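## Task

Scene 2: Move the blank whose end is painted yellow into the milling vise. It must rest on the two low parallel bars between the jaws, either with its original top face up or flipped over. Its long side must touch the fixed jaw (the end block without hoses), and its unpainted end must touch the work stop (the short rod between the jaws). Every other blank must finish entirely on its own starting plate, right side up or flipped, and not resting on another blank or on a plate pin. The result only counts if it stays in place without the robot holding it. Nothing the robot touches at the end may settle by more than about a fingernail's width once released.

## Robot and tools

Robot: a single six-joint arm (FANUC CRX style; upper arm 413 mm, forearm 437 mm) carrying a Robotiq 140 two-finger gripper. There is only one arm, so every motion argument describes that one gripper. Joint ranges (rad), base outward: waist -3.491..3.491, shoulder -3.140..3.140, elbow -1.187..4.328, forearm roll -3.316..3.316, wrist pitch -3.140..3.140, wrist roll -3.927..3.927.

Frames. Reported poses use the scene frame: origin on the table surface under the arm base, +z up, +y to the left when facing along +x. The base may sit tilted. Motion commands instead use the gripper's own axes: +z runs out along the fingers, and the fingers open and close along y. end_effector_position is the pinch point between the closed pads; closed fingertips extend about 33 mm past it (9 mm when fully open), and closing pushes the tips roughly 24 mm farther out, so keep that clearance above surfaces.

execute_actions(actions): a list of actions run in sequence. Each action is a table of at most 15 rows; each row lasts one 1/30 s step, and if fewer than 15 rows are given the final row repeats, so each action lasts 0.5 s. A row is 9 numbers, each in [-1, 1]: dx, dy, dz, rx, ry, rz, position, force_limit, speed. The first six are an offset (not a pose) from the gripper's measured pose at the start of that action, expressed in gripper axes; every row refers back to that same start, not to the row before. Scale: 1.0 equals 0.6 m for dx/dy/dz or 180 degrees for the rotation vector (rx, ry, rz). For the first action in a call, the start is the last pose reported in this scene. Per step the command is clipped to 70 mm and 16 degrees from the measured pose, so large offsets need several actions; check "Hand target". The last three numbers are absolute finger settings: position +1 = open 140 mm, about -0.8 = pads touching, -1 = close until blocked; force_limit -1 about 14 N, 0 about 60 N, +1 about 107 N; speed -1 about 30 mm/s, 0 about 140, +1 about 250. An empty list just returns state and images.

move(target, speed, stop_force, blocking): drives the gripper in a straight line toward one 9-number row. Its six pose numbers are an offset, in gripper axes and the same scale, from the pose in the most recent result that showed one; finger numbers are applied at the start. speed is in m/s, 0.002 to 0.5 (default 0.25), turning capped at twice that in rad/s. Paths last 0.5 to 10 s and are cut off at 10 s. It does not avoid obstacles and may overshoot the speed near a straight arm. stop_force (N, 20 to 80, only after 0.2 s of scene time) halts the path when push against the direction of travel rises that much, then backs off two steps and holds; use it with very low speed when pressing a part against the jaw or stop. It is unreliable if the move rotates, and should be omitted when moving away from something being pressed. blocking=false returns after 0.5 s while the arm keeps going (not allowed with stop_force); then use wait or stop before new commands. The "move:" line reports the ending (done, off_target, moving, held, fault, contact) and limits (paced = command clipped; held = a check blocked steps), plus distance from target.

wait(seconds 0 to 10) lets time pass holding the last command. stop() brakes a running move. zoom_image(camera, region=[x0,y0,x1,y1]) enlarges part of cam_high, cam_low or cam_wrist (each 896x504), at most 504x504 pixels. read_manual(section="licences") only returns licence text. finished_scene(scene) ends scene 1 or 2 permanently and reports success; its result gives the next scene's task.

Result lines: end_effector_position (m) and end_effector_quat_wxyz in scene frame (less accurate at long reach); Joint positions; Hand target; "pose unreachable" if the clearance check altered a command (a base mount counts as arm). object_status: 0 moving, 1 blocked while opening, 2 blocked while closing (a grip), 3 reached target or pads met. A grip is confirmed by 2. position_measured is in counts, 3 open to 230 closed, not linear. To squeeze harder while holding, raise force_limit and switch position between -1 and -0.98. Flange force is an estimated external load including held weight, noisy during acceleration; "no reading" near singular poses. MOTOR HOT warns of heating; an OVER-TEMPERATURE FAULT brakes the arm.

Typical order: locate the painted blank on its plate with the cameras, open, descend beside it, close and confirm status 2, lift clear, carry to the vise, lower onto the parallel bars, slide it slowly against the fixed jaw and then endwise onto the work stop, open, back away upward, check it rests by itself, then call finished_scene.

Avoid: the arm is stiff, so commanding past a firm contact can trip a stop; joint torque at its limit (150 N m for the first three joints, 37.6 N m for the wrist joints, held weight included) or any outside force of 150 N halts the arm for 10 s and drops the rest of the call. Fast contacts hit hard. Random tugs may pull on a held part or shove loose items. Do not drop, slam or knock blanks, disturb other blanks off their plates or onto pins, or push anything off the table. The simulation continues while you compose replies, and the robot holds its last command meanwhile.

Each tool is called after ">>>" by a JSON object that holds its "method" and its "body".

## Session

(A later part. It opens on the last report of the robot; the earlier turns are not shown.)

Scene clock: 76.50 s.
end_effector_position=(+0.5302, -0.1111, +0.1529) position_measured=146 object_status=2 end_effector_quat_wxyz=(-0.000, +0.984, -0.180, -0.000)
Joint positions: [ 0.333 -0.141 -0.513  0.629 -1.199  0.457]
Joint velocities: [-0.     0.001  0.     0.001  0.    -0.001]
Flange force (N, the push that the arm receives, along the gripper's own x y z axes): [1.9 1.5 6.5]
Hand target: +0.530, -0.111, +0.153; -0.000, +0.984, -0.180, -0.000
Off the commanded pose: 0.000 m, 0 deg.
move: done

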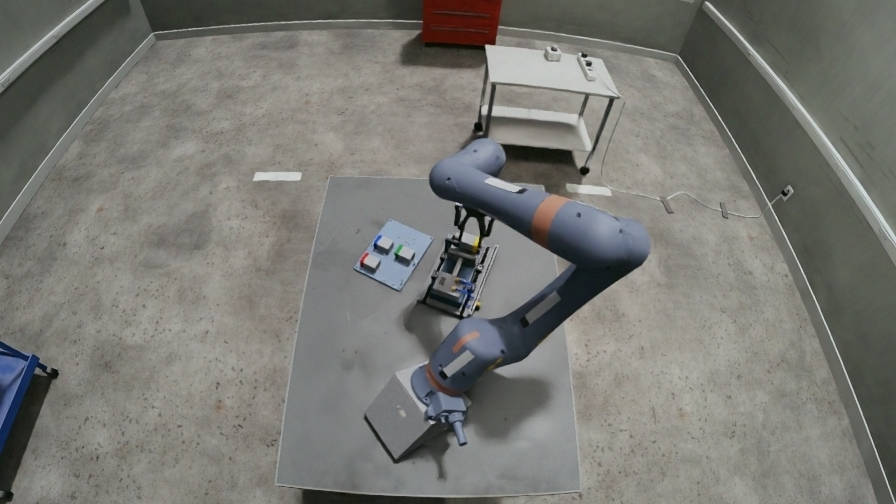

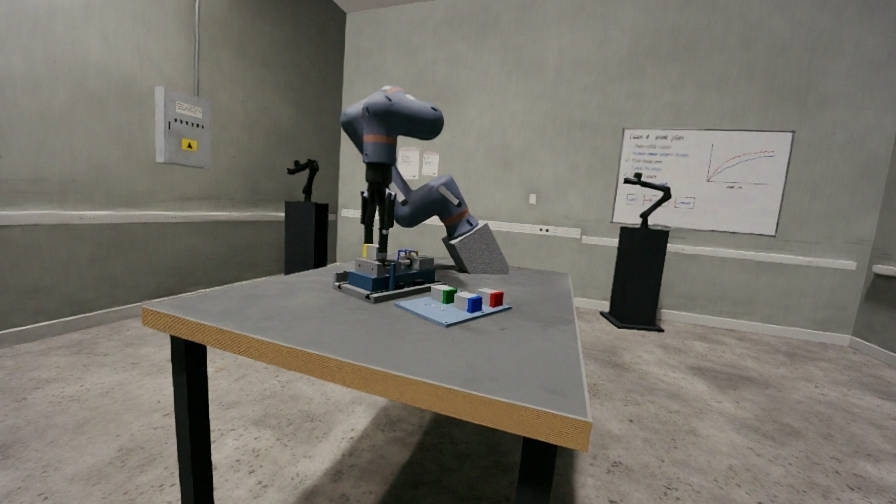

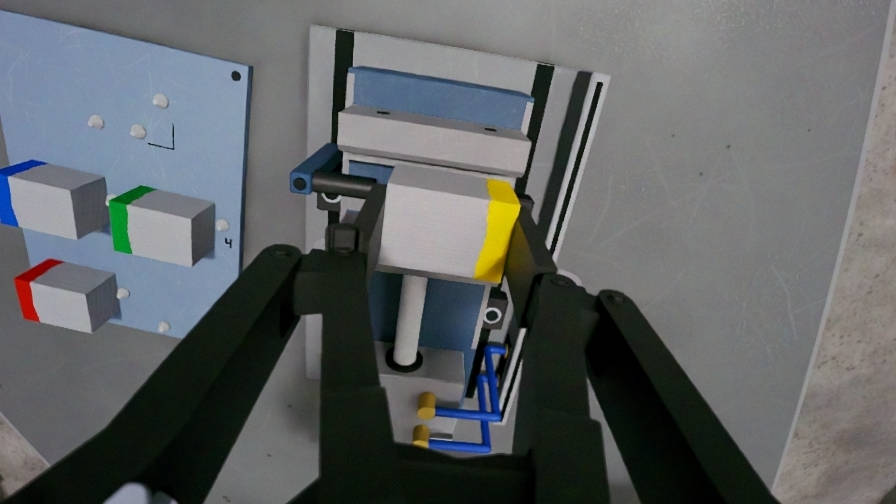

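>>> {"method": "move", "body": {"target": [-0.003, 0, 0.012, 0, 0, -0.003, -0.98, 0.6, -0.7], "speed": 0.03}}

>>> {"method": "zoom_image", "body": {"camera": "cam_wrist", "region": [320, 120, 560, 220]}}

>>> {"method": "move", "body": {"target": [0, 0, 0.017, 0, 0, 0, -0.98, 0.6, -0.7], "speed": 0.01, "stop_force": 20}}

>>> {"method": "move", "body": {"target": [0, 0, 0.02, 0, 0, 0, -0.98, 0.6, -0.7], "speed": 0.004, "stop_force": 20}}

>>> {"method": "zoom_image", "body": {"camera": "cam_low", "region": [330, 220, 440, 300]}}

Scene clock: 87.57 s.
end_effector_position=(+0.5285, -0.1104, +0.1457) position_measured=146 object_status=2 end_effector_quat_wxyz=(-0.000, +0.984, -0.176, -0.000)
Joint positions: [ 0.324 -0.137 -0.526  0.634 -1.18   0.462]
Joint velocities: [ 0.    -0.    -0.     0.001  0.    -0.   ]
Flange force (N, the push that the arm receives, along the gripper's own x y z axes): [0.6 1.4 6.7]
Hand target: +0.528, -0.110, +0.146; -0.000, +0.984, -0.176, -0.000
Off the commanded pose: 0.000 m, 0 deg.
move: done

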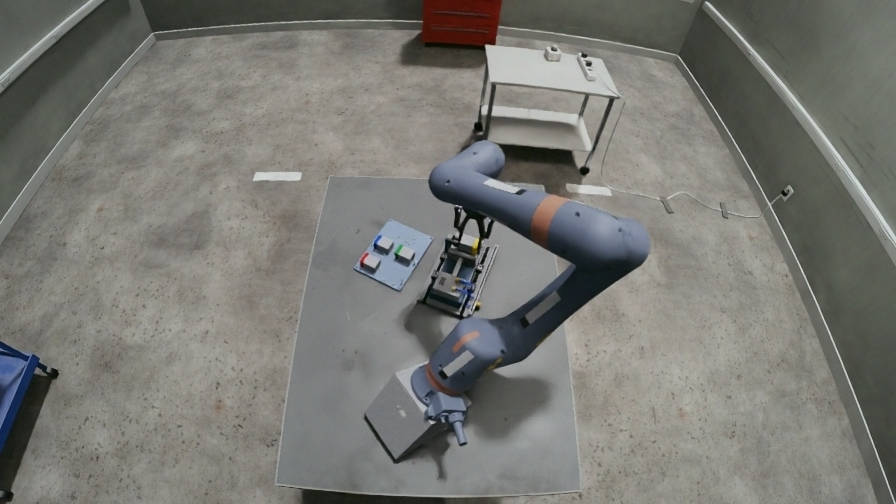

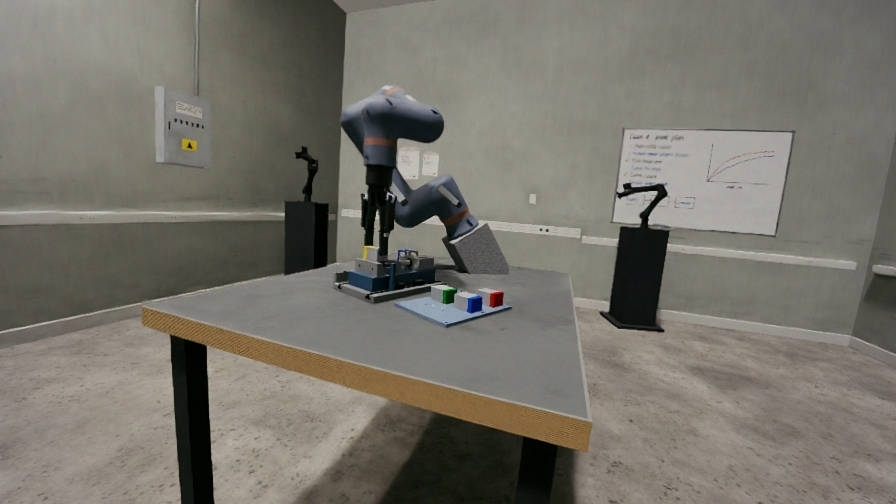

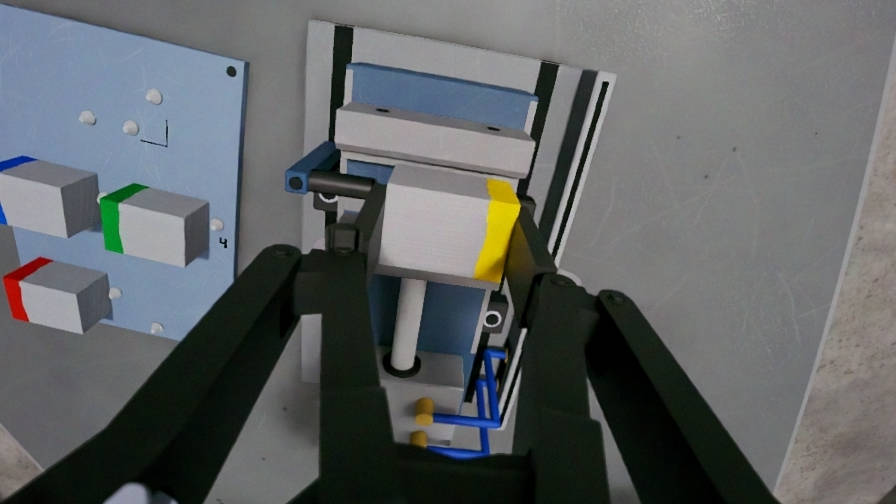

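Region (320, 120, 560, 220) of cam_wrist's 896x504 image, scaled by 2.100, with more detail than that image has; it fills the top 210 rows of this view, and the rest is white.

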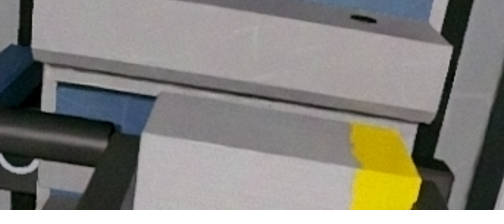

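Scene clock: 88.80 s.
end_effector_position=(+0.5285, -0.1104, +0.1355) position_measured=146 object_status=2 end_effector_quat_wxyz=(-0.000, +0.984, -0.176, -0.000)
Joint positions: [ 0.308 -0.126 -0.538  0.64  -1.153  0.461]
Joint velocities: [-0. -0.  0. -0.  0. -0.]
Flange force (N, the push that the arm receives, along the gripper's own x y z axes): [2.0 1.7 5.9]
Hand target: +0.528, -0.110, +0.136; -0.000, +0.984, -0.176, -0.000
Off the commanded pose: 0.000 m, 0 deg.
move: done

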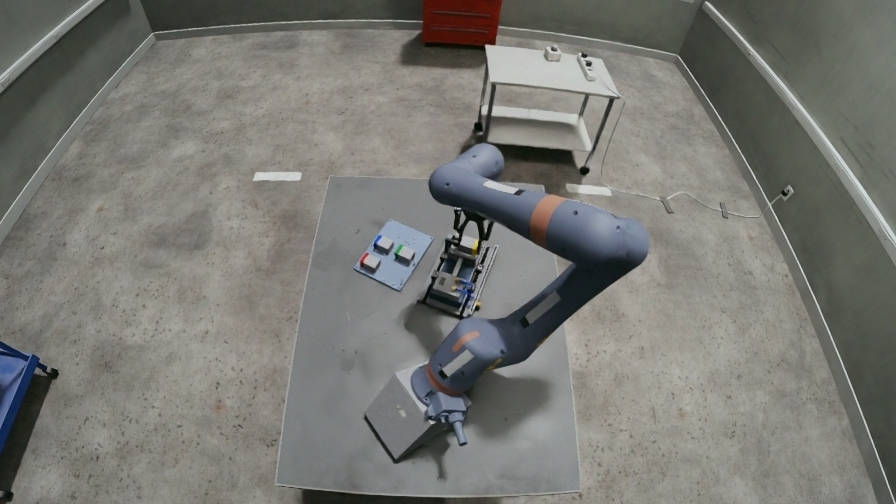

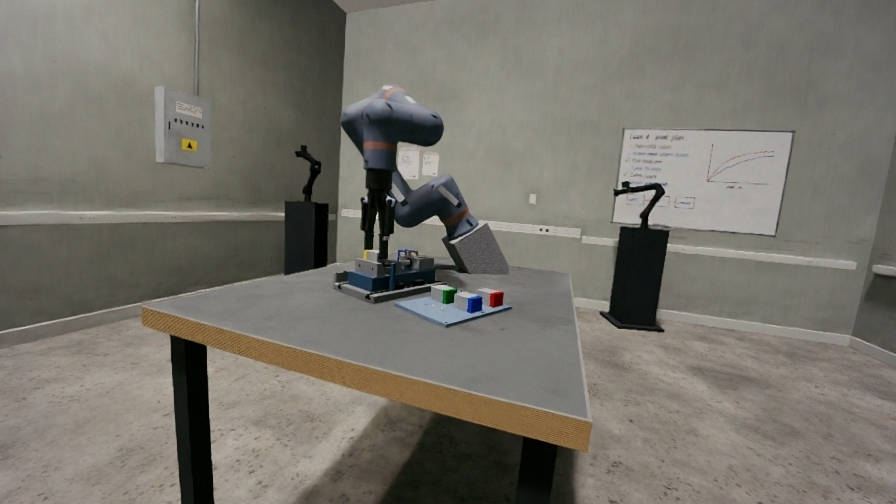

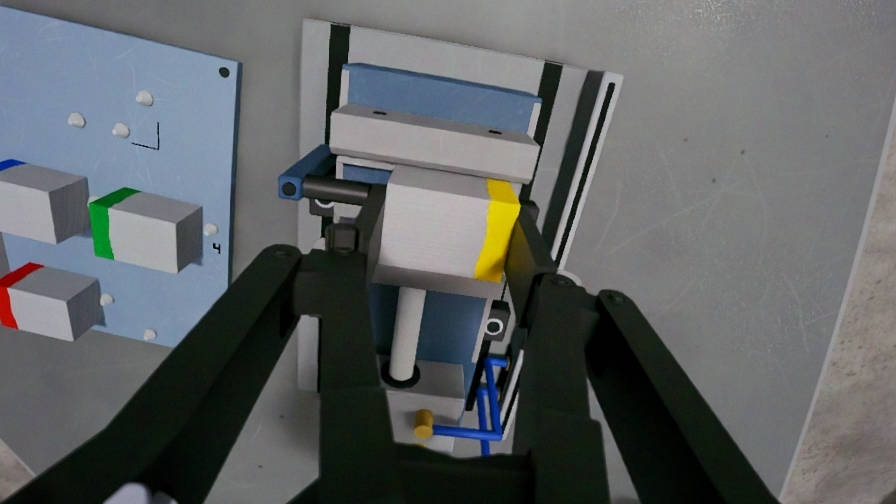

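Scene clock: 90.37 s.
end_effector_position=(+0.5284, -0.1104, +0.1305) position_measured=146 object_status=2 end_effector_quat_wxyz=(-0.000, +0.984, -0.176, -0.000)
Joint positions: [ 0.3   -0.121 -0.544  0.644 -1.14   0.46 ]
Joint velocities: [ 0.001 -0.001  0.    -0.    -0.001  0.002]
Flange force (N, the push that the arm receives, along the gripper's own x y z axes): [-10.0 2.3 -33.1]
Hand target: +0.529, -0.110, +0.131; -0.000, +0.984, -0.176, +0.000
Off the commanded pose: 0.007 m, 0 deg.
move: contact

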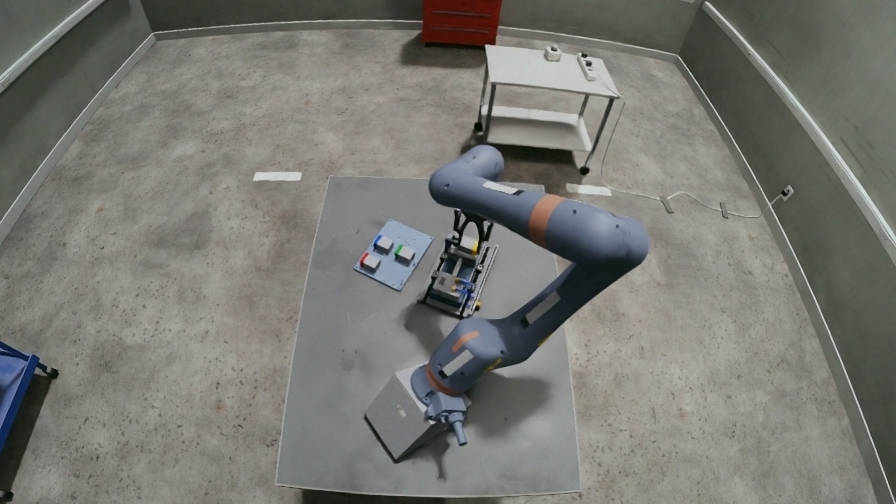

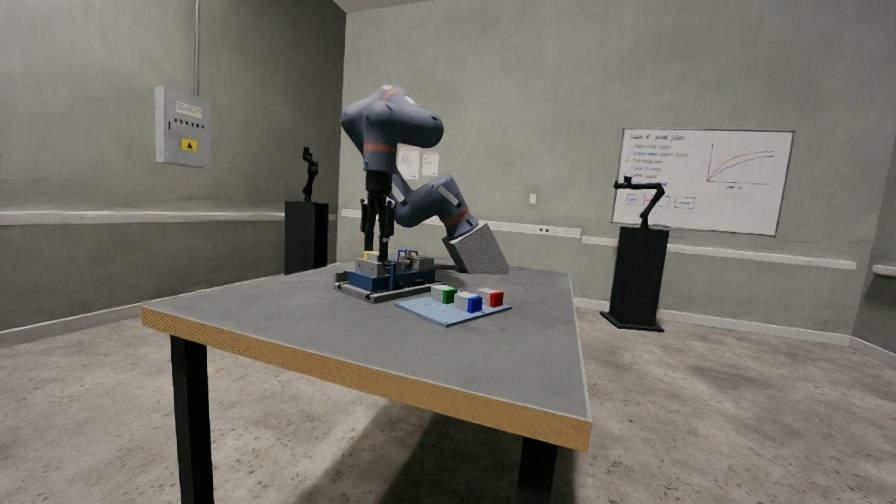

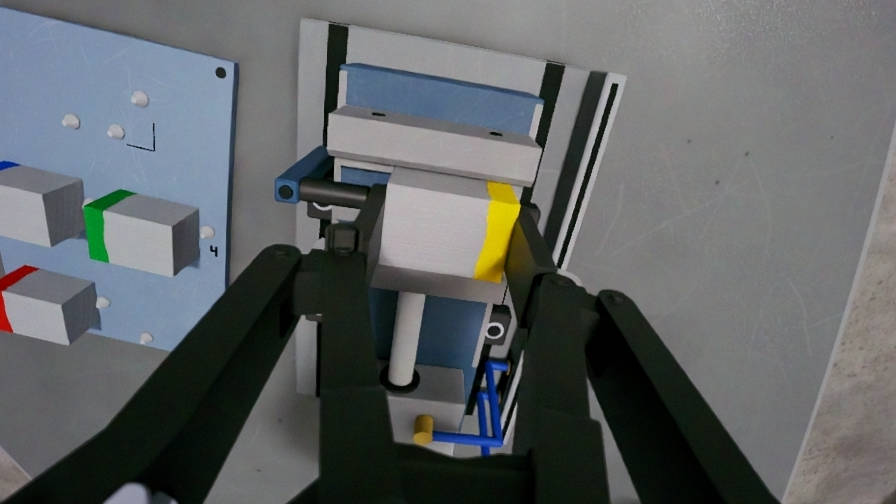

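Region (330, 220, 440, 300) of cam_low's 896x504 image, scaled by 4.582, with more detail than that image has; it fills the top 367 rows of this view, and the rest is white.

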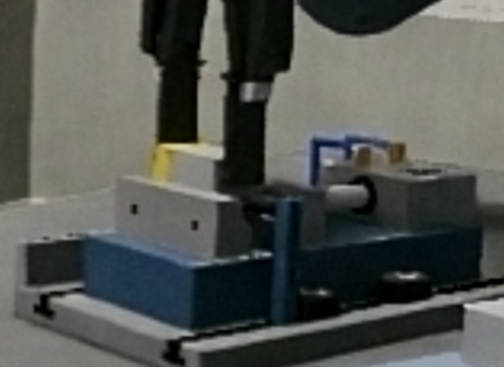

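On the parallels. Lift slightly, slide to the stop, then to the jaw.

>>> {"method": "move", "body": {"target": [0, 0, -0.0009, 0, 0, 0, -0.98, 0.6, -0.7], "speed": 0.005}}

>>> {"method": "move", "body": {"target": [0, -0.03, 0, 0, 0, 0, -0.98, 0.6, -0.7], "speed": 0.005, "stop_force": 20}}

Scene clock: 94.67 s.
end_effector_position=(+0.5284, -0.1104, +0.1310) position_measured=146 object_status=2 end_effector_quat_wxyz=(-0.000, +0.984, -0.176, -0.000)
Joint positions: [ 0.301 -0.121 -0.543  0.644 -1.141  0.46 ]
Joint velocities: [ 0.    -0.    -0.    -0.     0.    -0.002]
Flange force (N, the push that the arm receives, along the gripper's own x y z axes): [0.8 2.2 6.0]
Hand target: +0.528, -0.110, +0.131; -0.000, +0.984, -0.176, -0.000
Off the commanded pose: 0.000 m, 0 deg.
move: done

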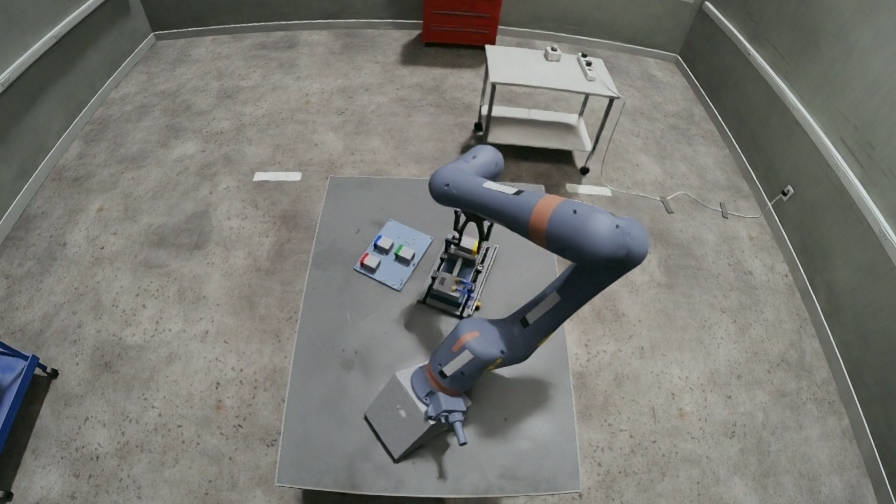

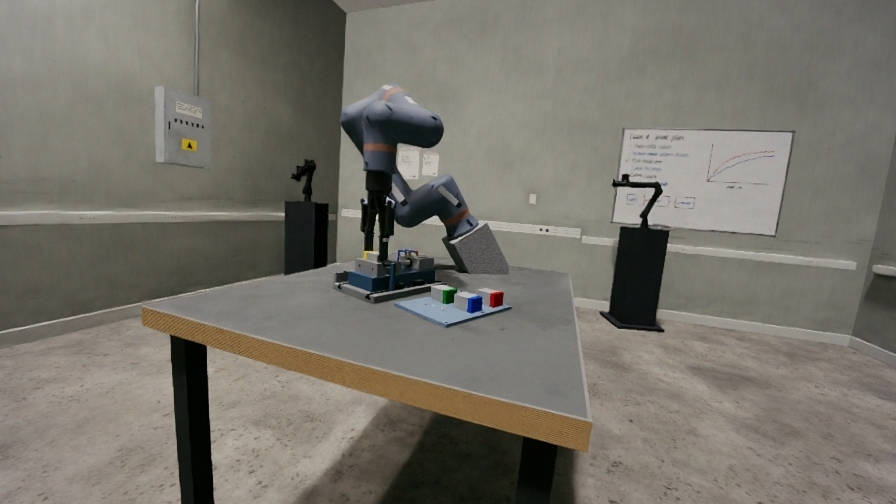

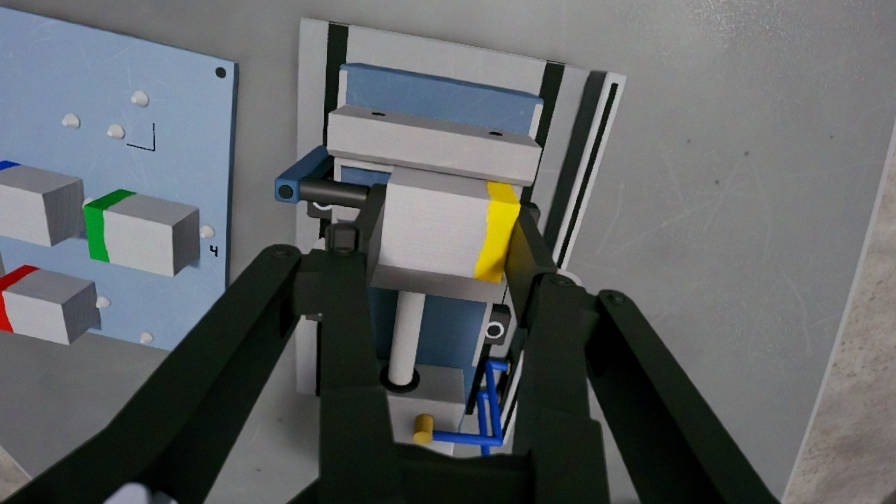

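Scene clock: 97.47 s.
end_effector_position=(+0.5328, -0.0990, +0.1311) position_measured=146 object_status=2 end_effector_quat_wxyz=(+0.000, +0.984, -0.176, +0.000)
Joint positions: [ 0.319 -0.1   -0.533  0.646 -1.142  0.438]
Joint velocities: [-0.001 -0.001 -0.    -0.    -0.     0.002]
Flange force (N, the push that the arm receives, along the gripper's own x y z axes): [-5.4 26.7 0.9]
Hand target: +0.533, -0.099, +0.131; +0.000, +0.984, -0.176, -0.000
Off the commanded pose: 0.006 m, 0 deg.
move: contact

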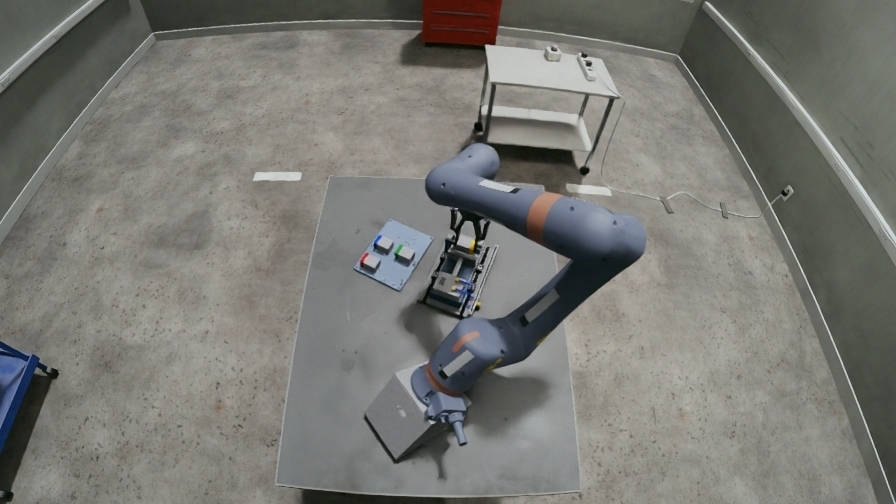

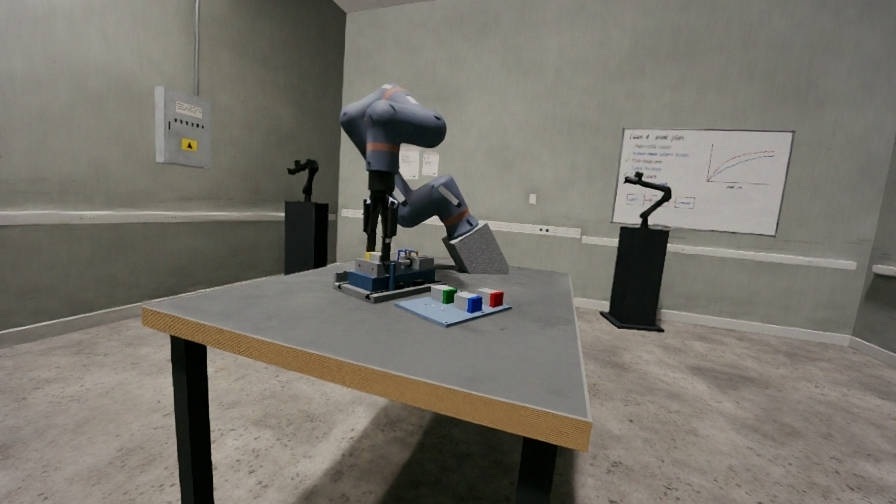

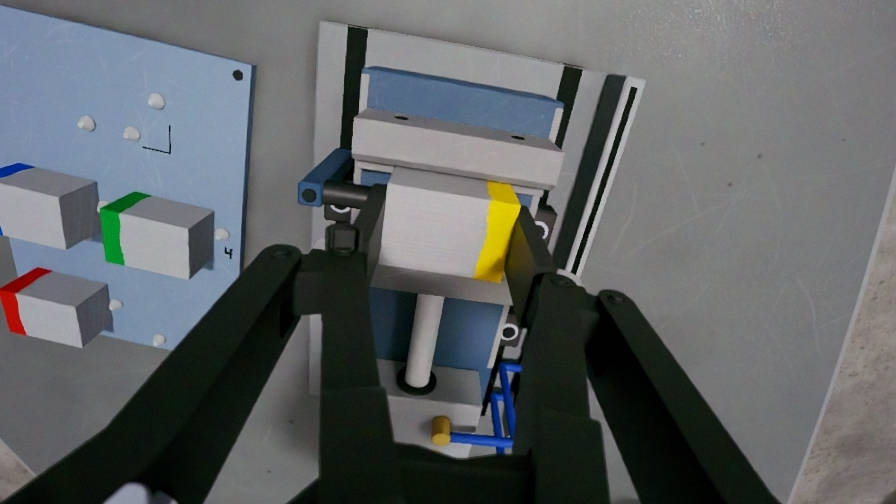

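>>> {"method": "move", "body": {"target": [0.012, 0, 0, 0, 0, 0, -0.98, 0.6, -0.7], "speed": 0.003, "stop_force": 25}}

>>> {"method": "execute_actions", "body": {"actions": [[[0,0,0,0,0,0,0.05,-0.5,-1]]]}}

>>> {"method": "move", "body": {"target": [0, 0, -0.045, 0, 0, 0, 0.05, -0.5, -1], "speed": 0.08}}

>>> {"method": "move", "body": {"target": [-0.09, -0.035, -0.01, 0, 0, 0, 0.05, -0.5, -1], "speed": 0.15}}

>>> {"method": "zoom_image", "body": {"camera": "cam_wrist", "region": [380, 0, 640, 190]}}

Scene clock: 108.30 s.
end_effector_position=(+0.5356, -0.1001, +0.1310) position_measured=146 object_status=2 end_effector_quat_wxyz=(+0.000, +0.984, -0.176, -0.000)
Joint positions: [ 0.314 -0.095 -0.525  0.645 -1.142  0.444]
Joint velocities: [ 0.001 -0.001 -0.003  0.    -0.    -0.004]
Flange force (N, the push that the arm receives, along the gripper's own x y z axes): [-25.9 24.0 -14.6]
Hand target: +0.535, -0.100, +0.131; +0.000, +0.984, -0.176, -0.000
Off the commanded pose: 0.004 m, 0 deg.
move: contact

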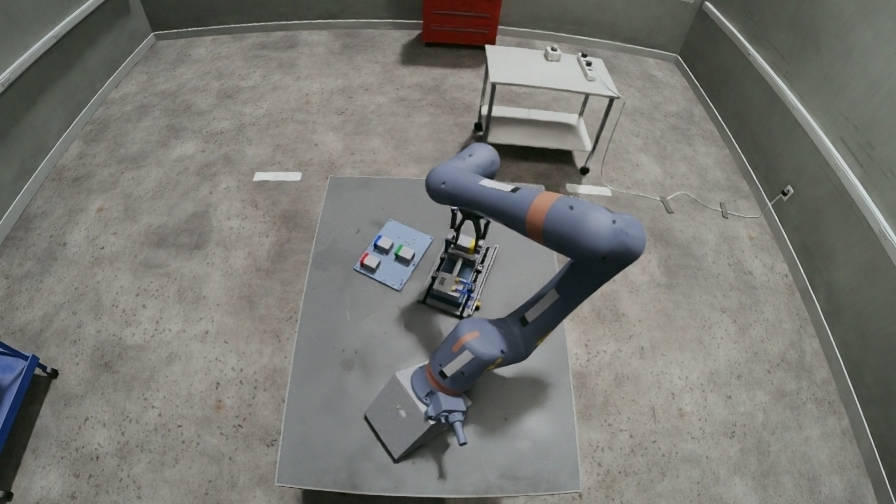

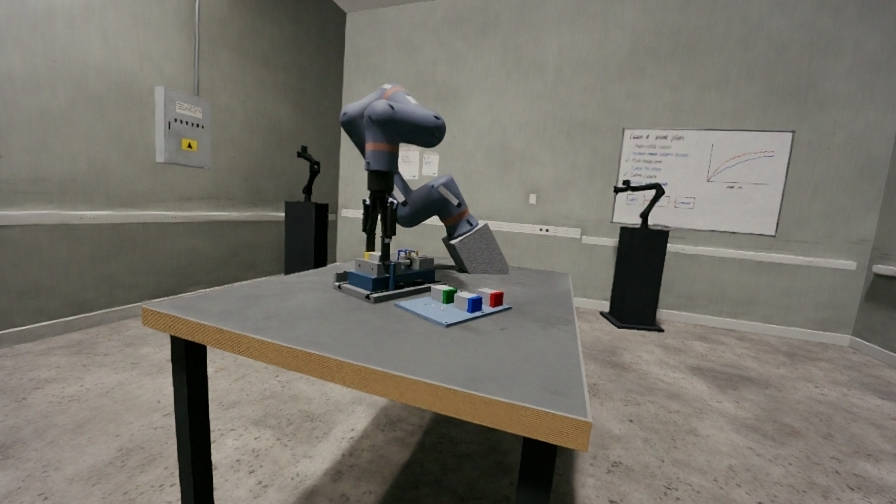

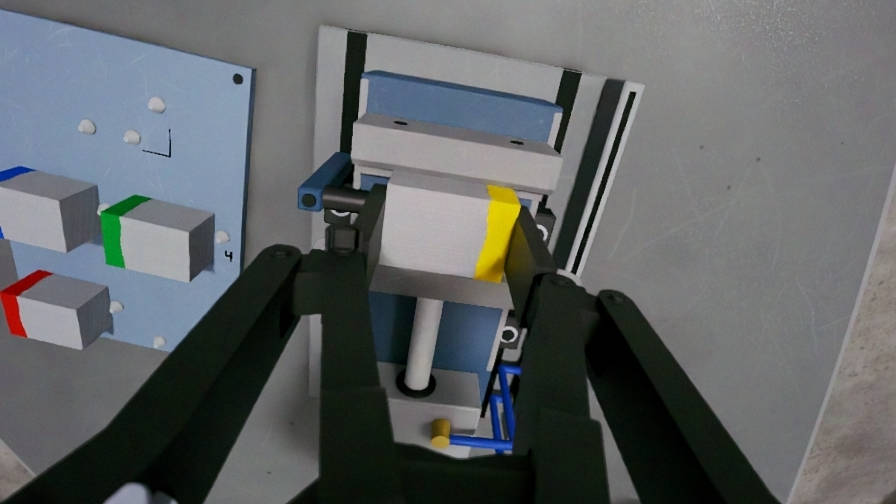

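Scene clock: 108.80 s.
end_effector_position=(+0.5357, -0.1001, +0.1311) position_measured=124 object_status=0 end_effector_quat_wxyz=(+0.000, +0.984, -0.176, +0.000)
Joint positions: [ 0.314 -0.095 -0.525  0.646 -1.142  0.444]
Joint velocities: [-0.     0.    -0.    -0.     0.     0.001]
Flange force (N, the push that the arm receives, along the gripper's own x y z axes): [1.0 1.8 4.4]
Hand target: +0.536, -0.100, +0.131; +0.000, +0.984, -0.176, -0.000
Off the commanded pose: 0.000 m, 0 deg.

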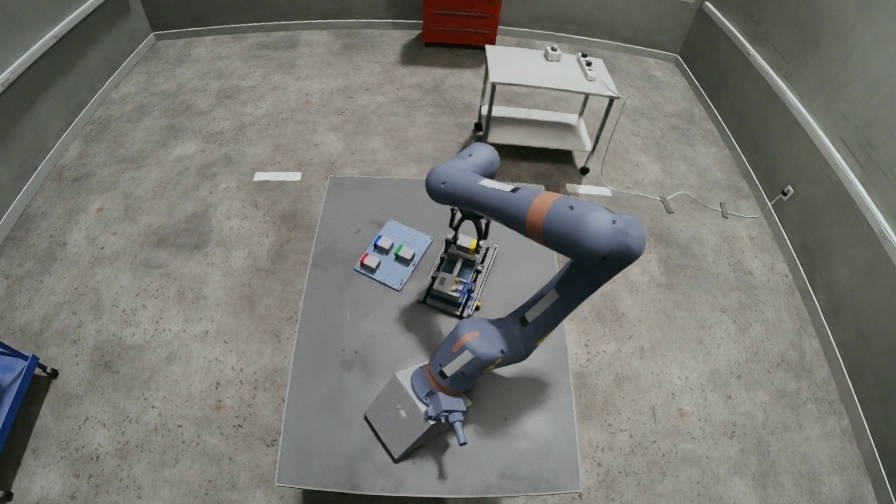

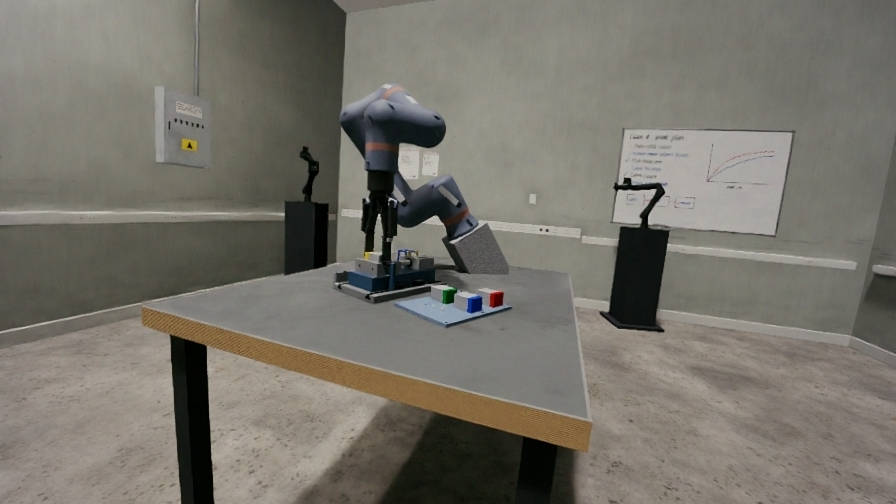

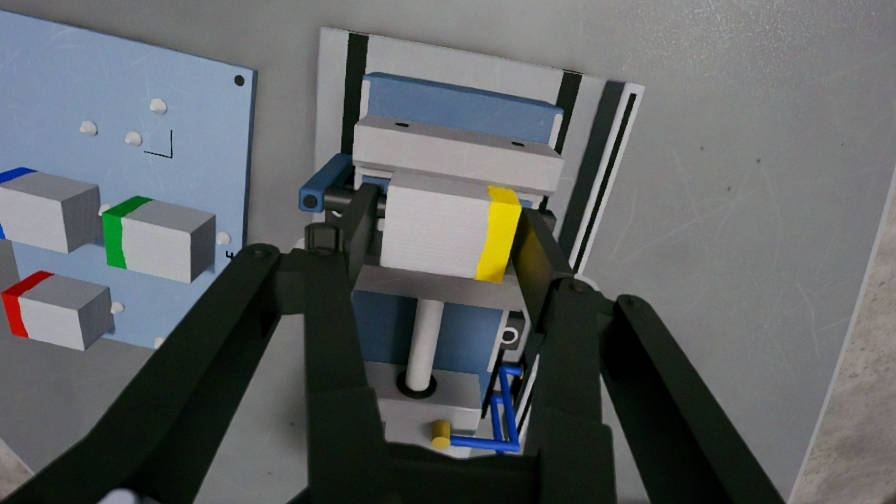

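Scene clock: 109.53 s.
end_effector_position=(+0.5357, -0.1001, +0.1580) position_measured=123 object_status=3 end_effector_quat_wxyz=(+0.000, +0.984, -0.176, +0.000)
Joint positions: [ 0.356 -0.122 -0.494  0.628 -1.212  0.448]
Joint velocities: [ 0.    -0.     0.    -0.     0.     0.001]
Flange force (N, the push that the arm receives, along the gripper's own x y z axes): [1.3 2.1 4.5]
Hand target: +0.536, -0.100, +0.158; +0.000, +0.984, -0.176, +0.000
Off the commanded pose: 0.000 m, 0 deg.
move: done

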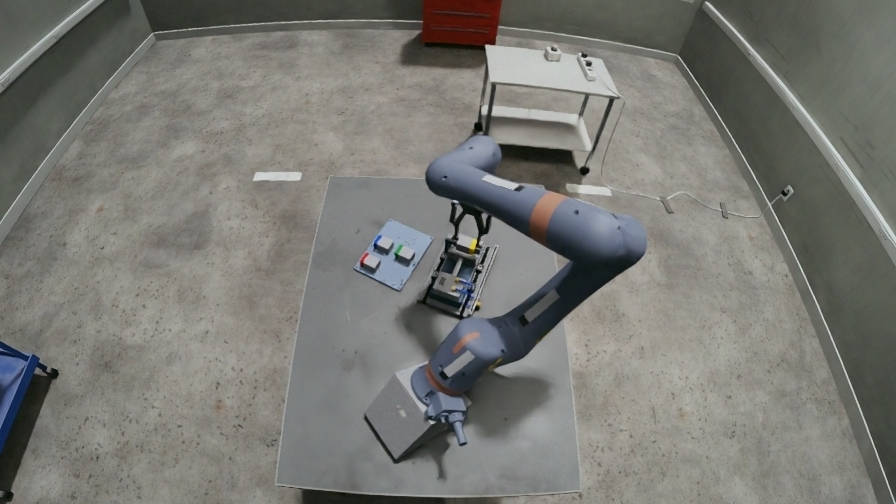

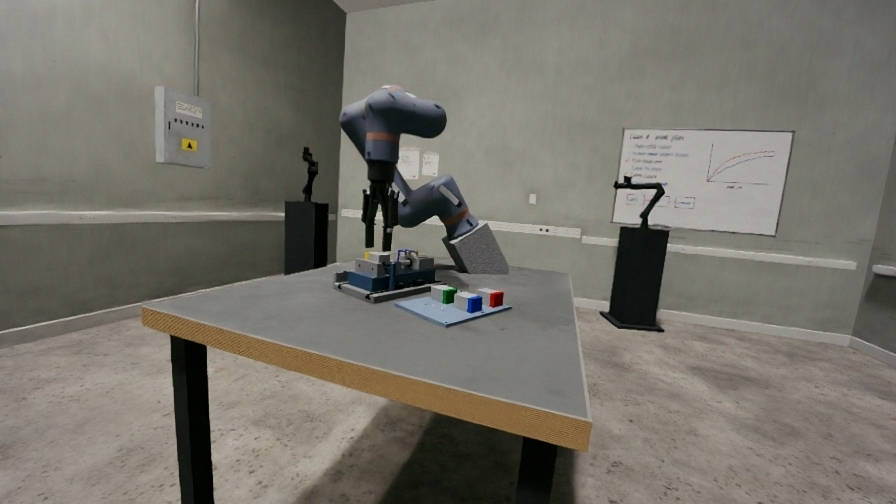

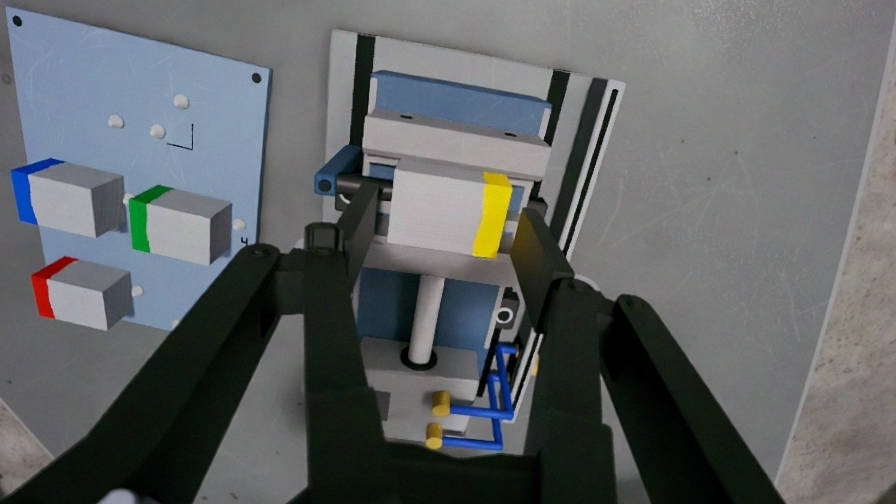

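Scene clock: 110.30 s.
end_effector_position=(+0.4923, -0.0617, +0.1640) position_measured=123 object_status=3 end_effector_quat_wxyz=(-0.000, +0.984, -0.176, -0.000)
Joint positions: [ 0.493 -0.178 -0.601  0.621 -1.244  0.308]
Joint velocities: [ 0.    -0.001 -0.001 -0.001 -0.    -0.002]
Flange force (N, the push that the arm receives, along the gripper's own x y z axes): [0.7 1.8 3.9]
Hand target: +0.492, -0.062, +0.164; -0.000, +0.984, -0.176, -0.000
Off the commanded pose: 0.000 m, 0 deg.
move: done

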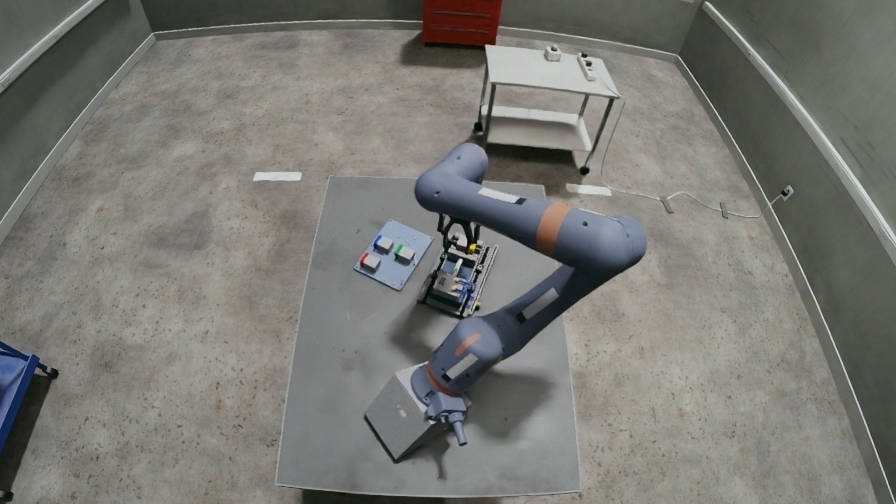

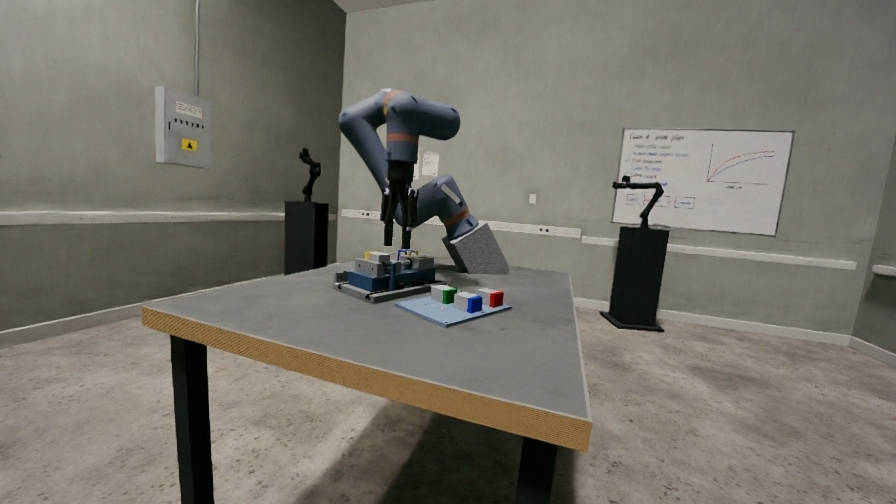

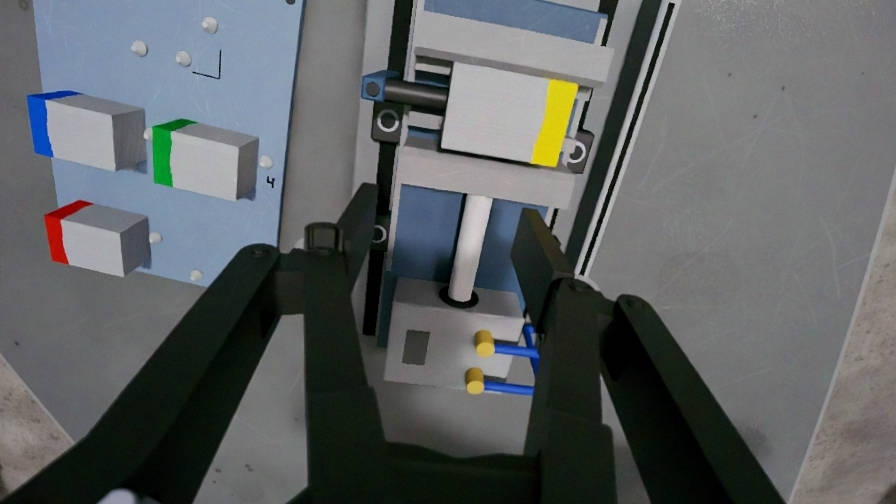

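Region (380, 0, 640, 190) of cam_wrist's 896x504 image, scaled by 1.938, with more detail than that image has; it fills the top 368 rows of this view, and the rest is white.

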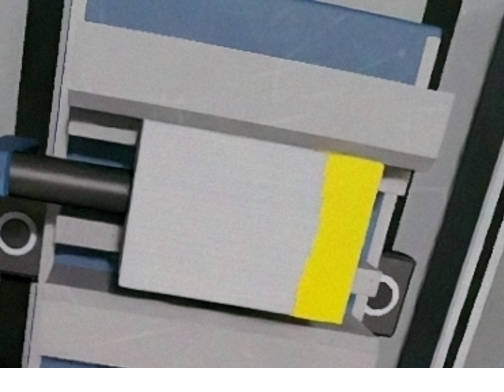

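>>> {"method": "execute_actions", "body": {"actions": []}}

>>> {"method": "zoom_image", "body": {"camera": "cam_wrist", "region": [400, 0, 640, 150]}}

Scene clock: 120.00 s.
end_effector_position=(+0.4923, -0.0617, +0.1640) position_measured=123 object_status=3 end_effector_quat_wxyz=(-0.000, +0.984, -0.176, -0.000)
Joint positions: [ 0.493 -0.178 -0.601  0.621 -1.244  0.308]
Joint velocities: [ 0.     0.     0.     0.001 -0.    -0.001]
Flange force (N, the push that the arm receives, along the gripper's own x y z axes): [1.6 2.0 5.0]
Hand target: +0.492, -0.062, +0.164; -0.000, +0.984, -0.176, -0.000
Off the commanded pose: 0.000 m, 0 deg.

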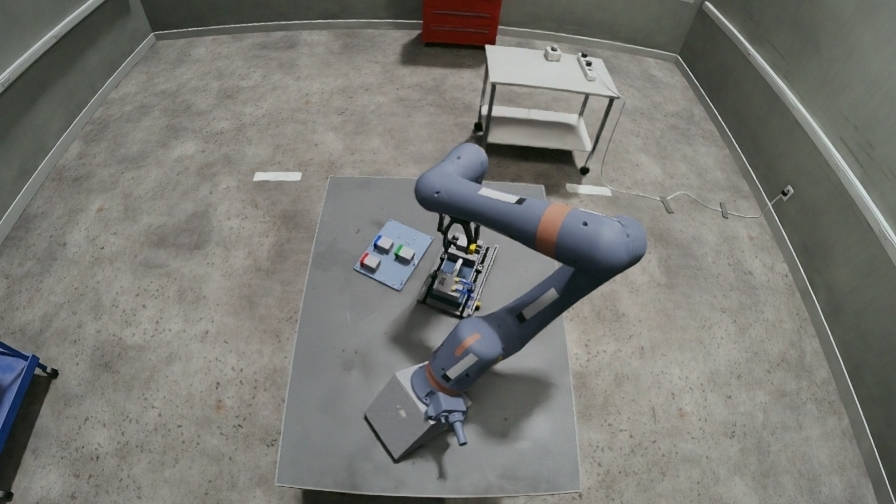

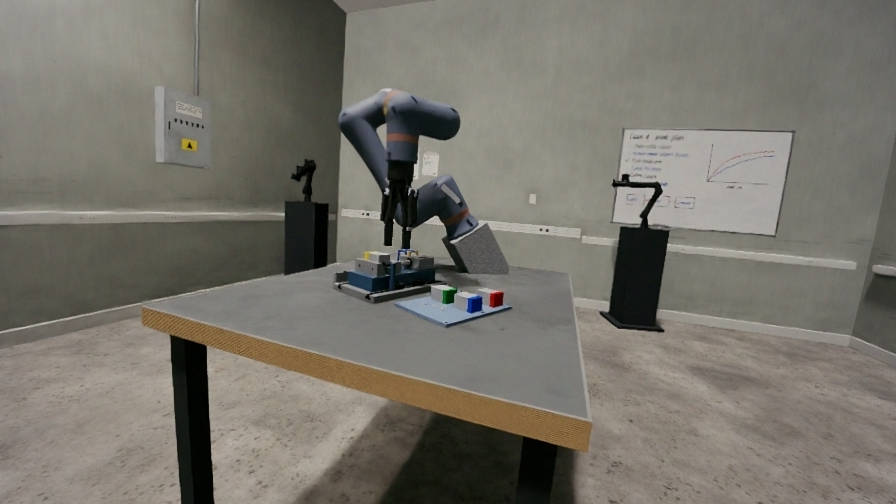

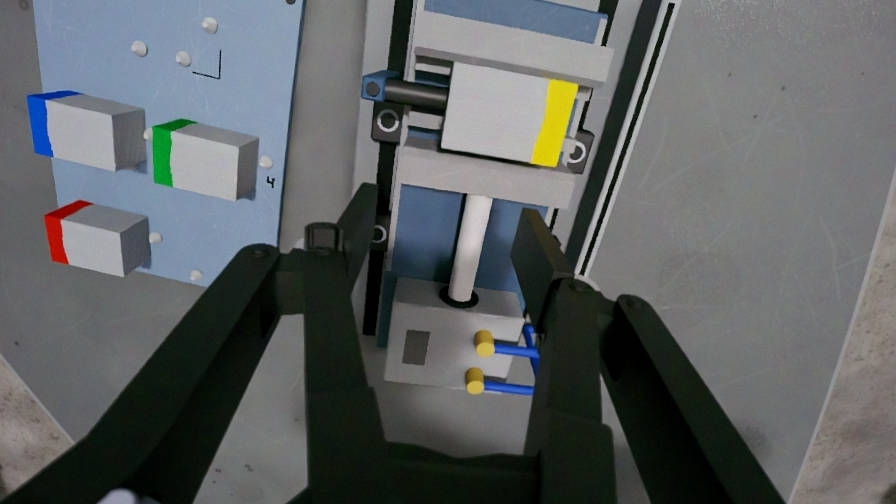

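Region (400, 0, 640, 150) of cam_wrist's 896x504 image, scaled by 2.100, with more detail than that image has; it fills the top 315 rows of this view, and the rest is white.

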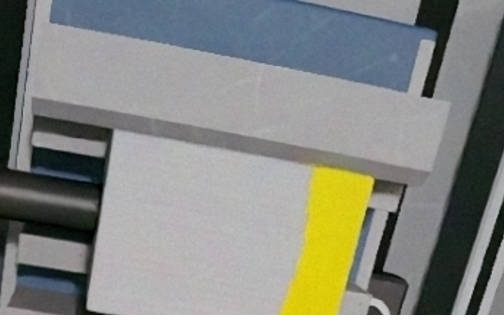

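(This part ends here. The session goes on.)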